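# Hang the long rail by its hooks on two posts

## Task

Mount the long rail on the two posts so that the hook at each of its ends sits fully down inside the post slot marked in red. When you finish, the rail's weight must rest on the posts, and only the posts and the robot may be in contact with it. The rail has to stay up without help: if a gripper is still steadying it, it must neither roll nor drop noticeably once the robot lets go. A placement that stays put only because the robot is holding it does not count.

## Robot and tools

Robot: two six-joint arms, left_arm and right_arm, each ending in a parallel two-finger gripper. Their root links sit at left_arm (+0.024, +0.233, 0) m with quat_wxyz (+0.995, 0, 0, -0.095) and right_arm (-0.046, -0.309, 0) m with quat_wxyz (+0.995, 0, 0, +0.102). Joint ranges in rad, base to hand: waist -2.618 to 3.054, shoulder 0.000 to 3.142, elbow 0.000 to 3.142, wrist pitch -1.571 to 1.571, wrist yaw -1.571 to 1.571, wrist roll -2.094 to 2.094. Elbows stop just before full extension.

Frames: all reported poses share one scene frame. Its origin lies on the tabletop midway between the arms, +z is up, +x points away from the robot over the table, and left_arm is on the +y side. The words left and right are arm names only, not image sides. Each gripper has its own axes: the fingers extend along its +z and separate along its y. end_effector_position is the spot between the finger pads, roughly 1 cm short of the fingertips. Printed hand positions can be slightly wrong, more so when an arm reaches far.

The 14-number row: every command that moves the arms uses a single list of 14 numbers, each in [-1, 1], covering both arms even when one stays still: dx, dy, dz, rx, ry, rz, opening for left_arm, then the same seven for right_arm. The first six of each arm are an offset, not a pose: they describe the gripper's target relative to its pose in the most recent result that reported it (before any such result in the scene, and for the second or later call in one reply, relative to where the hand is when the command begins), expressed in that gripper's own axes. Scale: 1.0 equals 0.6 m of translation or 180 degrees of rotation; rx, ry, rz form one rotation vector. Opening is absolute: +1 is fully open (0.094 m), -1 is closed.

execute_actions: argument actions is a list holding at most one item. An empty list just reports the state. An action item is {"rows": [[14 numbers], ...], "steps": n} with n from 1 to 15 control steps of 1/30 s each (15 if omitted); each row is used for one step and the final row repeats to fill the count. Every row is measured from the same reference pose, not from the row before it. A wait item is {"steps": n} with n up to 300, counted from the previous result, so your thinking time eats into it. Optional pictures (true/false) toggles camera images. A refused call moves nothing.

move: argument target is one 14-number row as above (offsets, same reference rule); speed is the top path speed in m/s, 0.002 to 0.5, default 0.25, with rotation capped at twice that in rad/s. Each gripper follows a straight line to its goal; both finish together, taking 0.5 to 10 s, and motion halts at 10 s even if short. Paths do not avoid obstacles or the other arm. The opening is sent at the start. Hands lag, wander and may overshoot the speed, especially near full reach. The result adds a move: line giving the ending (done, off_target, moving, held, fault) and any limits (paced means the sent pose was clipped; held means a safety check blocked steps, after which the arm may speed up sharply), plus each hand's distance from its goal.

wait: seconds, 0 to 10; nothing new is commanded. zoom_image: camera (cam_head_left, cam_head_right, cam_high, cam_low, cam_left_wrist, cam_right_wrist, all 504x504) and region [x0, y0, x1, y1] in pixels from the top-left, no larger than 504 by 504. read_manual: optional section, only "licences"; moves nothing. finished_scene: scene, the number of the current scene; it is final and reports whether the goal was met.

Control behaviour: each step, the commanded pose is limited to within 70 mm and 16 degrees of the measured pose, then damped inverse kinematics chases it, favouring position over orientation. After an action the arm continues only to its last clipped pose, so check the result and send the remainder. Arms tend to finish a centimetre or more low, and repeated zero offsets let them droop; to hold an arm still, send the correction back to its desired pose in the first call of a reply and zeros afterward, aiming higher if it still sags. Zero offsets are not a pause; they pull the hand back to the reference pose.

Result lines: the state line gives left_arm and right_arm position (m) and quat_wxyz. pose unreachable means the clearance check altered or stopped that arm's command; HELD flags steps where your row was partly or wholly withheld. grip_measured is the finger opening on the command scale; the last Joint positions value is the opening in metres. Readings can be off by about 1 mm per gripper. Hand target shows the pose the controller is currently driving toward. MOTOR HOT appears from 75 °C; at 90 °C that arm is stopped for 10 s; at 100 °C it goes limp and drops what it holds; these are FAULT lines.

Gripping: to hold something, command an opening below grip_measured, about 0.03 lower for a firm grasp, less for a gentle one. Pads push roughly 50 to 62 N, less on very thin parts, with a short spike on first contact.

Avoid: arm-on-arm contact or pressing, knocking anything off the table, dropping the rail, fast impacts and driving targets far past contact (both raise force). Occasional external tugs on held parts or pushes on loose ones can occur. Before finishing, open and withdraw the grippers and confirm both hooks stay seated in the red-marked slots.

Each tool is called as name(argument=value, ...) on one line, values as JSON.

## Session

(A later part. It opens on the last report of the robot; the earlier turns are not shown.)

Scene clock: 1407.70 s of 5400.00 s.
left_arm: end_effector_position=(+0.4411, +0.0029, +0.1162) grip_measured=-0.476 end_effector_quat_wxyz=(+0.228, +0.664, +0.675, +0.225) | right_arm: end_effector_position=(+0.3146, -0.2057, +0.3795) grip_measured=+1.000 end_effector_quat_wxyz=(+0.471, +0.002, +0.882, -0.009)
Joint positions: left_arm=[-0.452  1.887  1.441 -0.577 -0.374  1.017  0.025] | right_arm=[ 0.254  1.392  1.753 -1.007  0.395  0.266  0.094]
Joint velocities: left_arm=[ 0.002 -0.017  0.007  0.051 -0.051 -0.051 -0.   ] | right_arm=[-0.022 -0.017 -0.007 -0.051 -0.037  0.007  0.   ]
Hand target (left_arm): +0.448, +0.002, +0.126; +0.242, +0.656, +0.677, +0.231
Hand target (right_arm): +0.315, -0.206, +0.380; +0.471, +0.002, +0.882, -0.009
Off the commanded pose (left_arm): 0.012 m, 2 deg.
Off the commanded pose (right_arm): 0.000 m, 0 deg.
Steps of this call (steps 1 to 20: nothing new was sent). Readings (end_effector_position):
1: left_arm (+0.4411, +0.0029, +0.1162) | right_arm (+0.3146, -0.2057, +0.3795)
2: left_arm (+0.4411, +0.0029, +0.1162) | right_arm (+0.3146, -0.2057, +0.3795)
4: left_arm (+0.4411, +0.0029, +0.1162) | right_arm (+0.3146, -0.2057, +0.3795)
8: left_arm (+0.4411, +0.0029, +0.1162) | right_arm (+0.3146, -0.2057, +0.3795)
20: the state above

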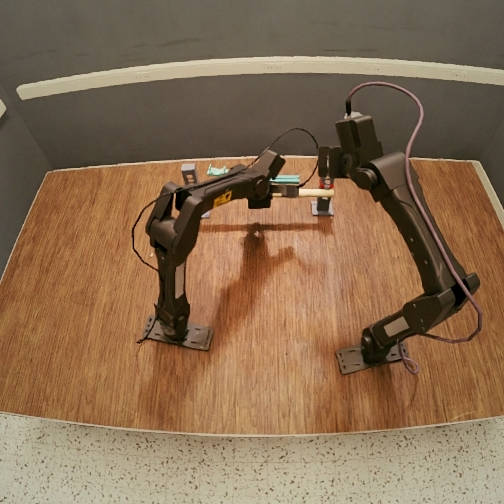

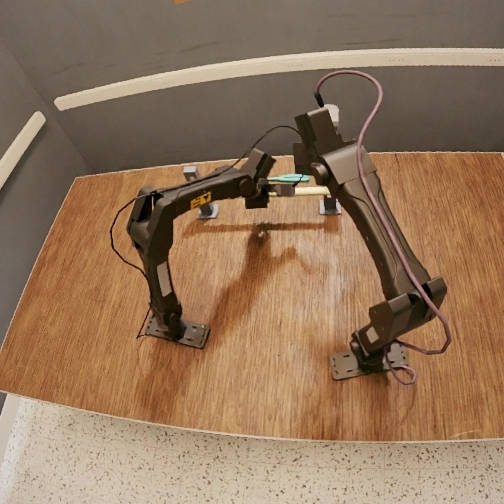

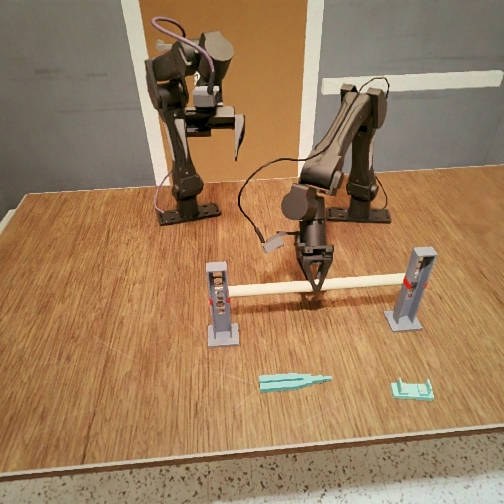

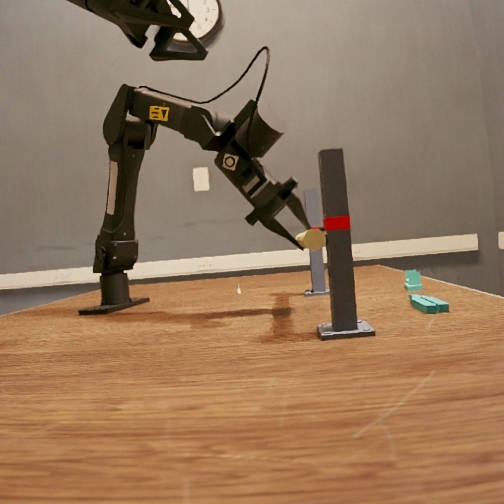

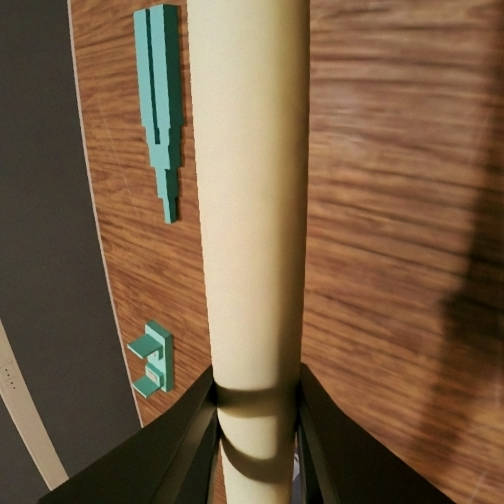

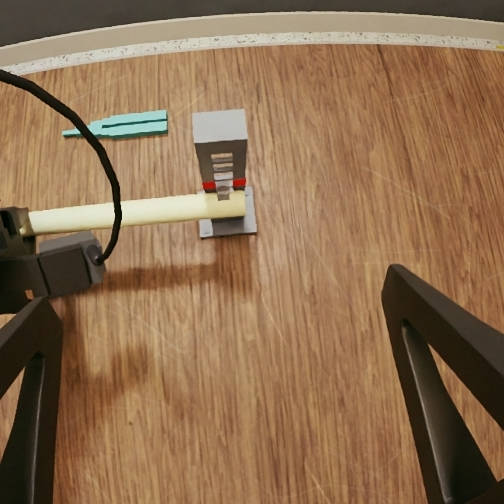

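move(target=[-0.0035, 0.0084, 0.0054, -0.139, 0, 0, -0.53, 0, 0, 0, 0, 0, 0, 1], speed=0.07)

zoom_image(camera="cam_low", region=[270, 195, 360, 265])

zoom_image(camera="cam_high", region=[390, 240, 450, 300])

zoom_image(camera="cam_high", region=[195, 265, 240, 315])

Scene clock: 1531.10 s of 5400.00 s.
left_arm: end_effector_position=(+0.4440, +0.0021, +0.1100) grip_measured=-0.476 end_effector_quat_wxyz=(+0.354, +0.605, +0.618, +0.356) | right_arm: end_effector_position=(+0.3146, -0.2057, +0.3795) grip_measured=+1.000 end_effector_quat_wxyz=(+0.471, +0.002, +0.882, -0.009)
Joint positions: left_arm=[-0.533  1.814  1.016  0.141 -0.623  1.139  0.025] | right_arm=[ 0.254  1.392  1.753 -1.007  0.395  0.266  0.094]
Joint velocities: left_arm=[-0.002 -0.007 -0.007 -0.037  0.007  0.007 -0.   ] | right_arm=[ 0.007  0.007  0.012  0.007 -0.007 -0.007  0.   ]
Hand target (left_arm): +0.447, +0.001, +0.116; +0.364, +0.597, +0.614, +0.366
Hand target (right_arm): +0.315, -0.206, +0.380; +0.471, +0.002, +0.882, -0.009
Off the commanded pose (left_arm): 0.008 m, 2 deg.
Off the commanded pose (right_arm): 0.000 m, 0 deg.
After step 90, 117.00 s passed at rest.
move: done

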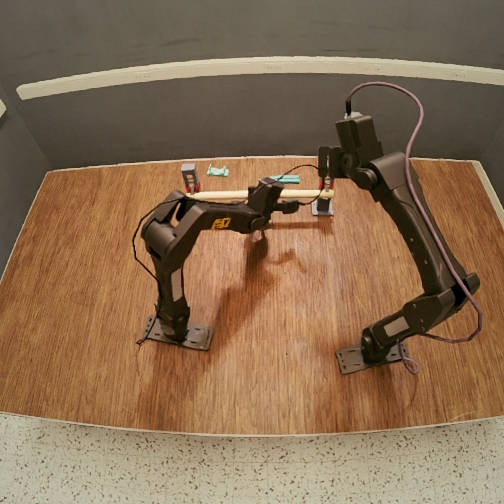

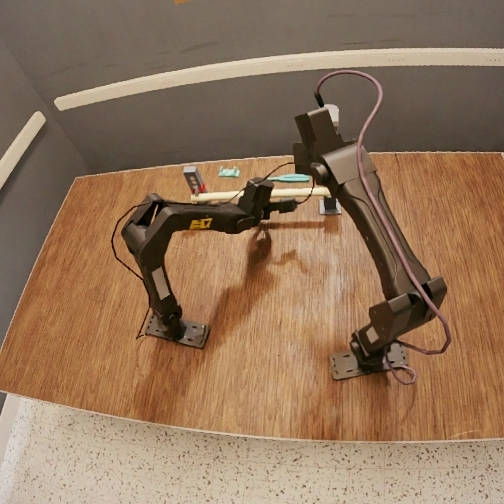

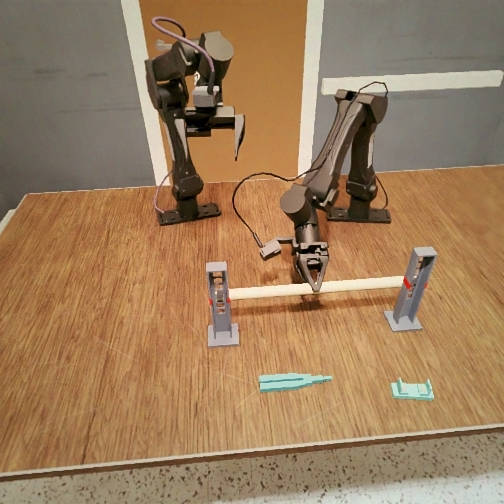

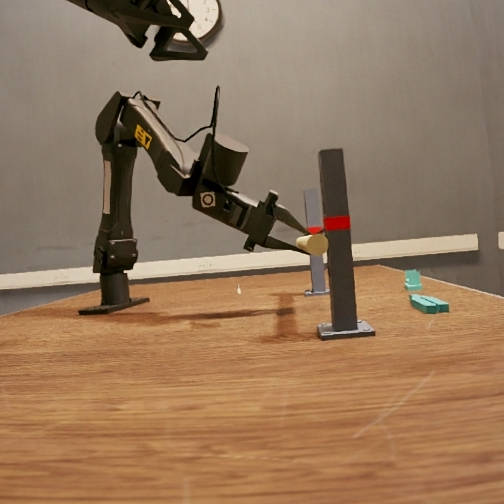

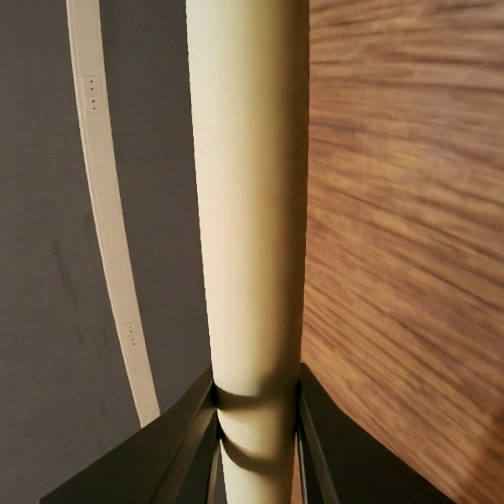

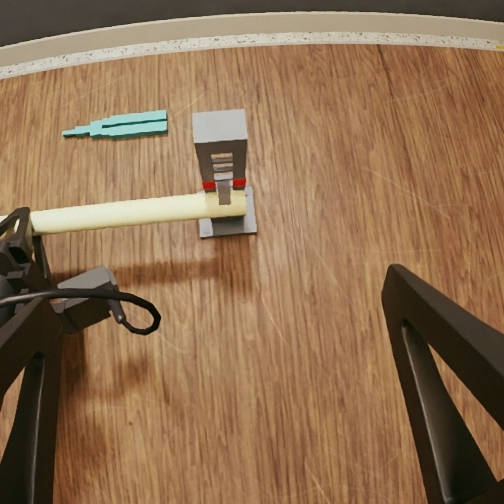

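Region (270, 195, 360, 265) of cam_low's 504x504 image, scaled by 5.600, with more detail than that image has.

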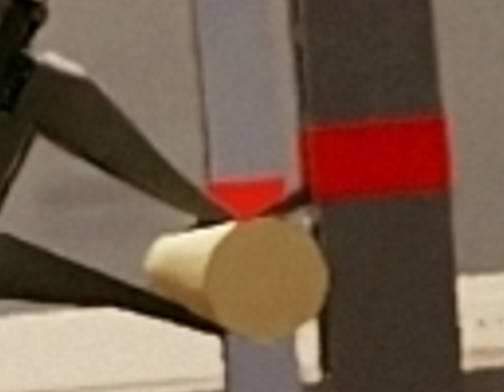

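Region (390, 240, 450, 300) of cam_high's 504x504 image, scaled by 8.400, with more detail than that image has.

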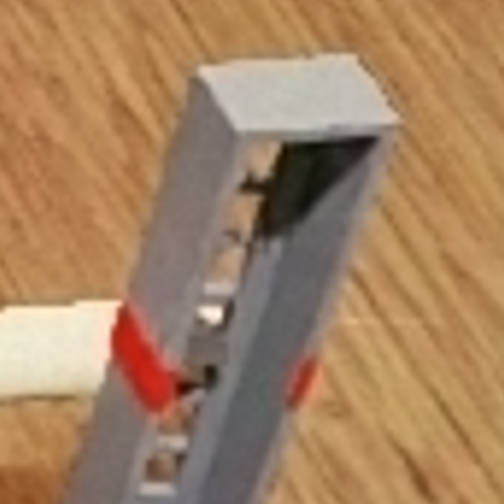

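Region (195, 265, 240, 315) of cam_high's 504x504 image, scaled by 10.080, with more detail than that image has; it fills the left 454 columns of this view, and the rest is white.

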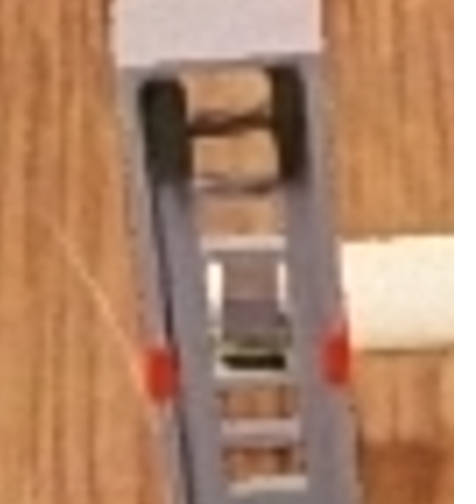

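execute_actions(actions=[{"rows": [[-0.002,0.0115,-0.001,-0.0102,0,0,-0.515,0,0,0,0,0,0,1],[-0.0018,0.0105,-0.0009,-0.0094,0,0,-0.502,0,0,0,0,0,0,1],[-0.0016,0.0095,-0.0008,-0.0085,0,0,-0.493,0,0,0,0,0,0,1],[-0.0014,0.0085,-0.0007,-0.0076,0,0,-0.486,0,0,0,0,0,0,1],[-0.0012,0.0075,-0.0006,-0.0067,0,0,-0.481,0,0,0,0,0,0,1],[-0.001,0.0065,-0.0005,-0.0058,0,0,-0.477,0,0,0,0,0,0,1],[-0.001,0.006,-0.0005,-0.005,0,0,-0.472,0,0,0,0,0,0,1],[-0.001,0.006,-0.0005,-0.005,0,0,-0.466,0,0,0,0,0,0,1],[-0.001,0.006,-0.0005,-0.005,0,0,-0.459,0,0,0,0,0,0,1],[-0.001,0.006,-0.0005,-0.005,0,0,-0.451,0,0,0,0,0,0,1],[-0.001,0.006,-0.0005,-0.005,0,0,-0.442,0,0,0,0,0,0,1],[-0.001,0.006,-0.0005,-0.005,0,0,-0.432,0,0,0,0,0,0,1],[-0.001,0.006,-0.0005,-0.005,0,0,-0.421,0,0,0,0,0,0,1],[-0.001,0.006,-0.0005,-0.005,0,0,-0.41,0,0,0,0,0,0,1],[-0.001,0.006,-0.0005,-0.005,0,0,-0.40,0,0,0,0,0,0,1]], "steps": 15}], pictures=false)

execute_actions(actions=[{"steps": 15}], pictures=true)

zoom_image(camera="cam_low", region=[270, 195, 360, 265])

Scene clock: 1558.57 s of 5400.00 s.
left_arm: end_effector_position=(+0.4438, +0.0019, +0.1096) grip_measured=-0.408 end_effector_quat_wxyz=(+0.353, +0.607, +0.616, +0.356) | right_arm: end_effector_position=(+0.3146, -0.2057, +0.3795) grip_measured=+1.000 end_effector_quat_wxyz=(+0.471, +0.002, +0.882, -0.009)
Joint positions: left_arm=[-0.533  1.814  1.015  0.142 -0.623  1.145  0.028] | right_arm=[ 0.254  1.392  1.753 -1.007  0.395  0.266  0.094]
Joint velocities: left_arm=[-0.012 -0.012  0.002 -0.007 -0.037  0.037  0.01 ] | right_arm=[-0.017 -0.002 -0.002 -0.051  0.007 -0.007  0.   ]
Hand target (left_arm): +0.445, +0.001, +0.113; +0.359, +0.602, +0.616, +0.360
Hand target (right_arm): +0.315, -0.206, +0.380; +0.471, +0.002, +0.882, -0.009
Off the commanded pose (left_arm): 0.004 m, 1 deg.
Off the commanded pose (right_arm): 0.000 m, 0 deg.
Steps of this call (steps 1 to 90: nothing new was sent; then 23.97 s passed at rest; steps 91 to 105: all 15 steps of this action). Readings (end_effector_position):
91: left_arm (+0.4439, +0.0019, +0.1099) | right_arm (+0.3146, -0.2057, +0.3795)
92: left_arm (+0.4439, +0.0019, +0.1099) | right_arm (+0.3146, -0.2057, +0.3795)
94: left_arm (+0.4439, +0.0019, +0.1099) | right_arm (+0.3146, -0.2057, +0.3795)
98: left_arm (+0.4439, +0.0020, +0.1098) | right_arm (+0.3146, -0.2057, +0.3795)
105: the state above

Scene clock: 1559.07 s of 5400.00 s.
left_arm: end_effector_position=(+0.4438, +0.0019, +0.1097) grip_measured=-0.403 end_effector_quat_wxyz=(+0.353, +0.607, +0.616, +0.357) | right_arm: end_effector_position=(+0.3146, -0.2057, +0.3795) grip_measured=+1.000 end_effector_quat_wxyz=(+0.471, +0.002, +0.882, -0.009)
Joint positions: left_arm=[-0.533  1.814  1.015  0.142 -0.623  1.147  0.028] | right_arm=[ 0.254  1.392  1.753 -1.007  0.395  0.266  0.094]
Joint velocities: left_arm=[-0.007  0.007  0.017  0.037  0.007  0.007 -0.   ] | right_arm=[ 0.007 -0.012 -0.012  0.051 -0.037 -0.007  0.   ]
Hand target (left_arm): +0.445, +0.001, +0.113; +0.359, +0.602, +0.616, +0.360
Hand target (right_arm): +0.315, -0.206, +0.380; +0.471, +0.002, +0.882, -0.009
Off the commanded pose (left_arm): 0.004 m, 1 deg.
Off the commanded pose (right_arm): 0.000 m, 0 deg.
Steps of this call (steps 1 to 15: nothing new was sent). Readings (end_effector_position):
1: left_arm (+0.4438, +0.0019, +0.1097) | right_arm (+0.3146, -0.2057, +0.3795)
2: left_arm (+0.4438, +0.0019, +0.1097) | right_arm (+0.3146, -0.2057, +0.3795)
4: left_arm (+0.4438, +0.0019, +0.1097) | right_arm (+0.3146, -0.2057, +0.3795)
8: left_arm (+0.4438, +0.0019, +0.1097) | right_arm (+0.3146, -0.2057, +0.3795)
15: the state above

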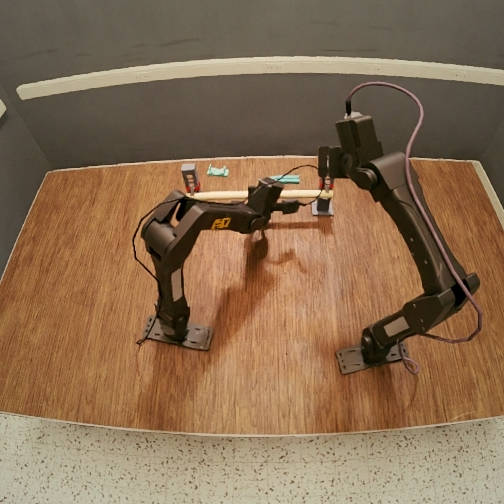

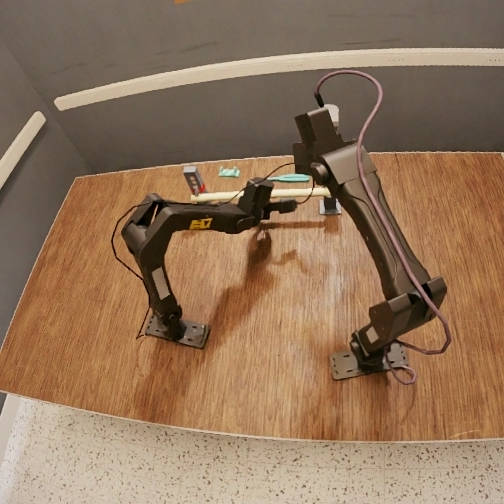

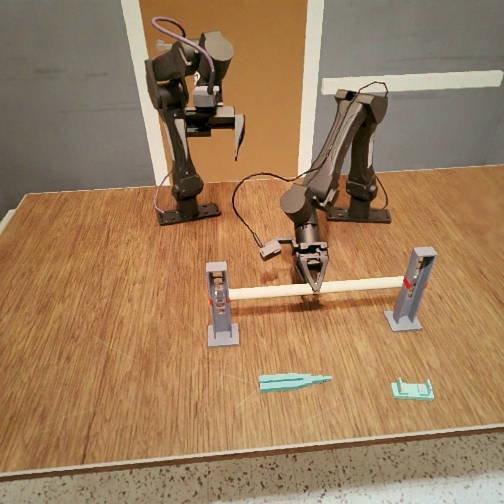

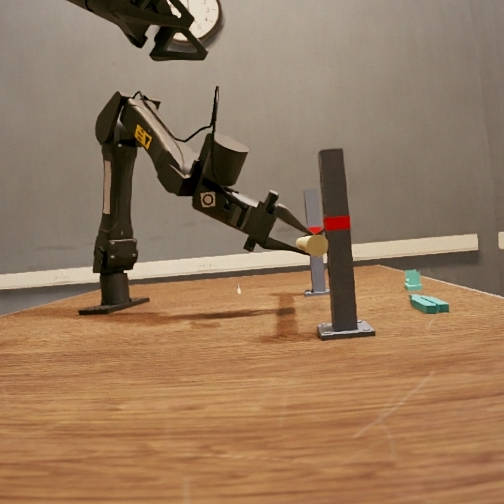

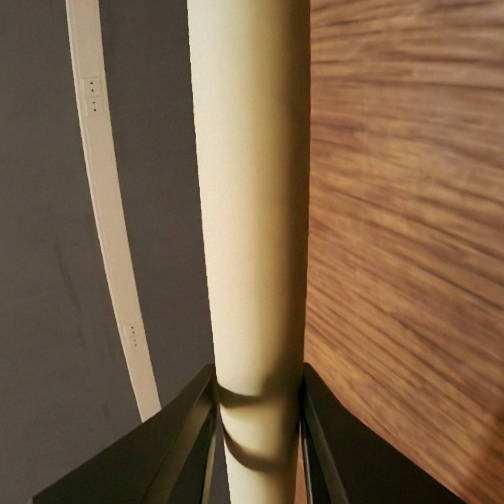

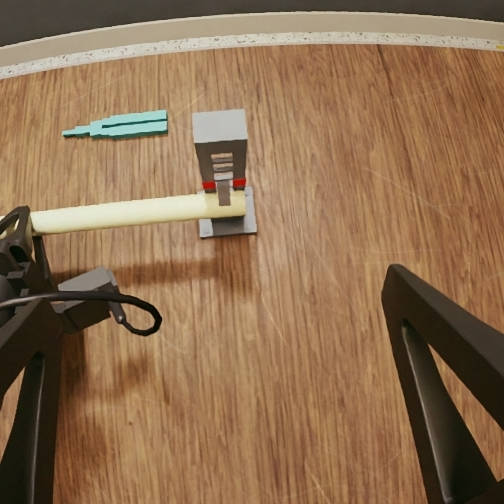

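Region (270, 195, 360, 265) of cam_low's 504x504 image, scaled by 5.600, with more detail than that image has.

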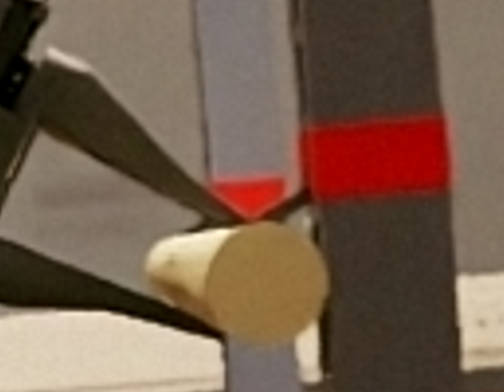

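execute_actions(actions=[{"rows": [[-0.001,0.0065,-0.0005,-0.005,0,0,-0.39,0,0,0,0,0,0,1],[-0.001,0.0065,-0.0005,-0.005,0,0,-0.378,0,0,0,0,0,0,1],[-0.001,0.0065,-0.0005,-0.005,0,0,-0.363,0,0,0,0,0,0,1],[-0.001,0.0065,-0.0005,-0.005,0,0,-0.345,0,0,0,0,0,0,1],[-0.001,0.0065,-0.0005,-0.005,0,0,-0.32,0,0,0,0,0,0,1],[-0.001,0.0065,-0.0005,-0.005,0,0,-0.29,0,0,0,0,0,0,1],[-0.001,0.0065,-0.0005,-0.005,0,0,-0.25,0,0,0,0,0,0,1],[-0.001,0.0065,-0.0005,-0.005,0,0,-0.19,0,0,0,0,0,0,1],[-0.001,0.0065,-0.0005,-0.005,0,0,-0.12,0,0,0,0,0,0,1],[-0.001,0.0065,-0.0005,-0.005,0,0,-0.04,0,0,0,0,0,0,1],[-0.001,0.0065,-0.0005,-0.005,0,0,0.05,0,0,0,0,0,0,1],[-0.001,0.0065,-0.0005,-0.005,0,0,0.14,0,0,0,0,0,0,1],[-0.001,0.0065,-0.0005,-0.005,0,0,0.23,0,0,0,0,0,0,1],[-0.001,0.0065,-0.0005,-0.005,0,0,0.3,0,0,0,0,0,0,1],[-0.001,0.0065,-0.0005,-0.005,0,0,0.35,0,0,0,0,0,0,1]], "steps": 15}], pictures=false)

move(target=[0, 0.01, -0.09, 0, 0, 0, 0.35, 0, 0, 0, 0, 0, 0, 1], speed=0.08)

zoom_image(camera="cam_low", region=[270, 195, 360, 265])

zoom_image(camera="cam_high", region=[390, 240, 450, 300])

zoom_image(camera="cam_high", region=[195, 265, 240, 315])

Scene clock: 1582.57 s of 5400.00 s.
left_arm: end_effector_position=(+0.4446, +0.0012, +0.1111) grip_measured=+0.318 end_effector_quat_wxyz=(+0.355, +0.608, +0.613, +0.358) | right_arm: end_effector_position=(+0.3146, -0.2057, +0.3795) grip_measured=+1.000 end_effector_quat_wxyz=(+0.471, +0.002, +0.882, -0.009)
Joint positions: left_arm=[-0.533  1.814  1.015  0.15  -0.623  1.154  0.062] | right_arm=[ 0.254  1.392  1.753 -1.007  0.395  0.266  0.094]
Joint velocities: left_arm=[-0.017 -0.002 -0.017  0.007 -0.007 -0.037  0.058] | right_arm=[-0.027  0.012  0.002  0.051  0.007  0.037  0.   ]
Hand target (left_arm): +0.445, +0.001, +0.113; +0.358, +0.604, +0.613, +0.362
Hand target (right_arm): +0.315, -0.206, +0.380; +0.471, +0.002, +0.882, -0.009
Off the commanded pose (left_arm): 0.002 m, 1 deg.
Off the commanded pose (right_arm): 0.000 m, 0 deg.
Steps of this call (steps 1 to 90: nothing new was sent; then 20.00 s passed at rest; steps 91 to 105: all 15 steps of this action). Readings (end_effector_position):
91: left_arm (+0.4439, +0.0018, +0.1098) | right_arm (+0.3146, -0.2057, +0.3795)
92: left_arm (+0.4440, +0.0017, +0.1100) | right_arm (+0.3146, -0.2057, +0.3795)
94: left_arm (+0.4442, +0.0016, +0.1103) | right_arm (+0.3146, -0.2057, +0.3795)
98: left_arm (+0.4445, +0.0013, +0.1108) | right_arm (+0.3146, -0.2057, +0.3795)
105: the state above

Scene clock: 1584.00 s of 5400.00 s.
left_arm: end_effector_position=(+0.4055, -0.0016, +0.1418) grip_measured=+0.347 end_effector_quat_wxyz=(+0.358, +0.611, +0.609, +0.358) | right_arm: end_effector_position=(+0.3146, -0.2057, +0.3795) grip_measured=+1.000 end_effector_quat_wxyz=(+0.471, +0.002, +0.882, -0.009)
Joint positions: left_arm=[-0.616  1.66   0.975  0.005 -0.682  1.102  0.063] | right_arm=[ 0.254  1.392  1.753 -1.007  0.395  0.266  0.094]
Joint velocities: left_arm=[ 0.022  0.007 -0.012  0.022 -0.037 -0.022  0.001] | right_arm=[-0.022 -0.012 -0.002  0.007  0.11  -0.022  0.   ]
Hand target (left_arm): +0.401, +0.002, +0.143; +0.356, +0.608, +0.613, +0.359
Hand target (right_arm): +0.315, -0.206, +0.380; +0.471, +0.002, +0.882, -0.009
Off the commanded pose (left_arm): 0.006 m, 1 deg.
Off the commanded pose (right_arm): 0.000 m, 0 deg.
move: done

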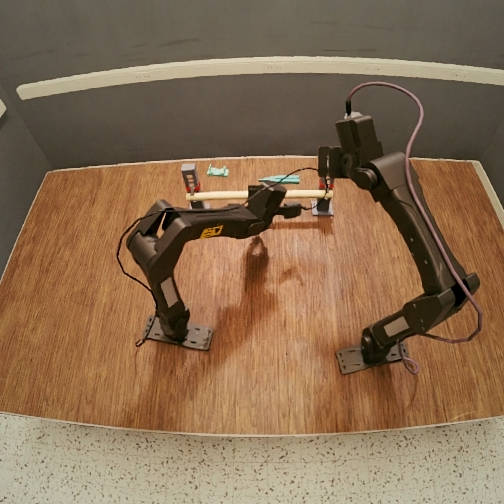

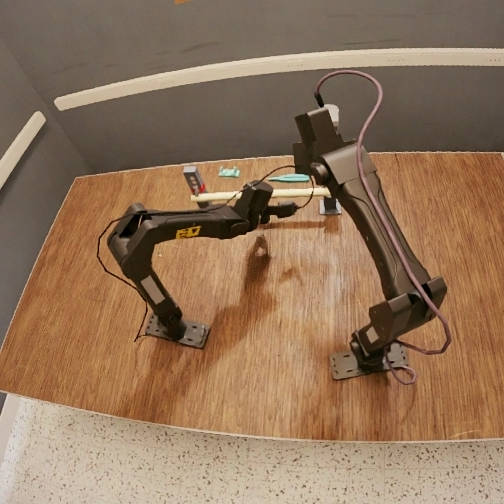

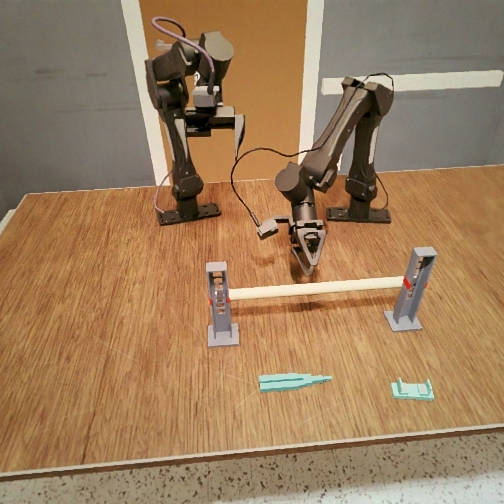

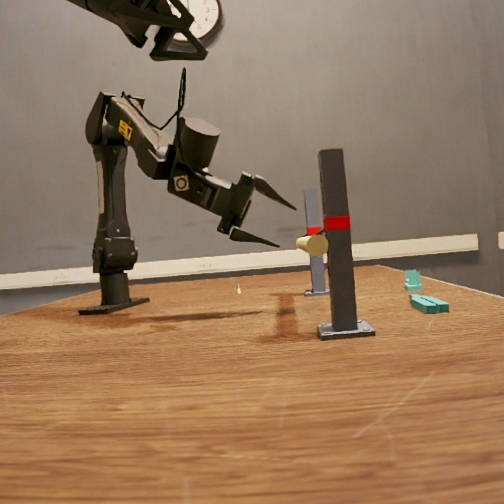

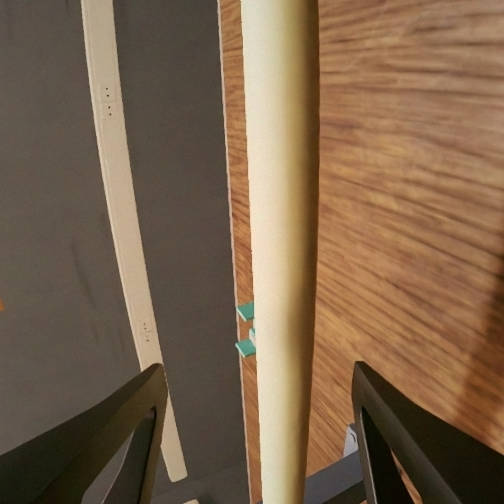

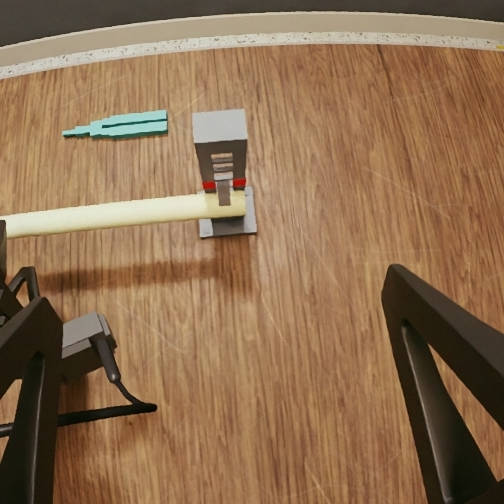

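Region (270, 195, 360, 265) of cam_low's 504x504 image, scaled by 5.600, with more detail than that image has.

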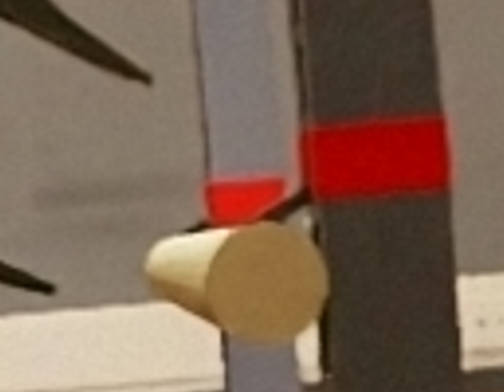

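Region (390, 240, 450, 300) of cam_high's 504x504 image, scaled by 8.400, with more detail than that image has.

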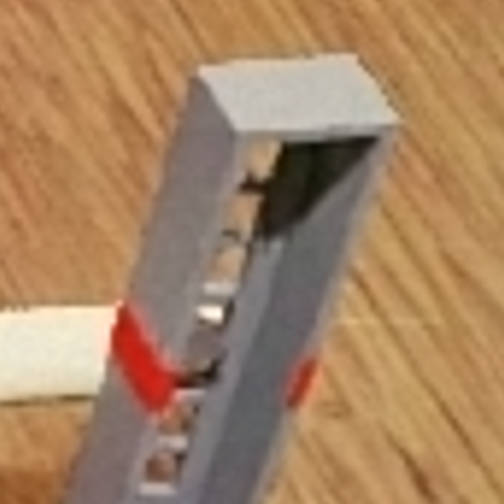

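Region (195, 265, 240, 315) of cam_high's 504x504 image, scaled by 10.080, with more detail than that image has; it fills the left 454 columns of this view, and the rest is white.

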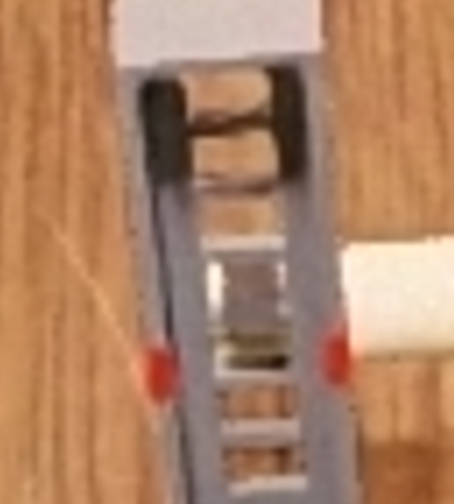

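The rail hangs by itself from both red slots, and the gripper is clear of it.

finished_scene(scene=2)

The scene is finished: the task was done.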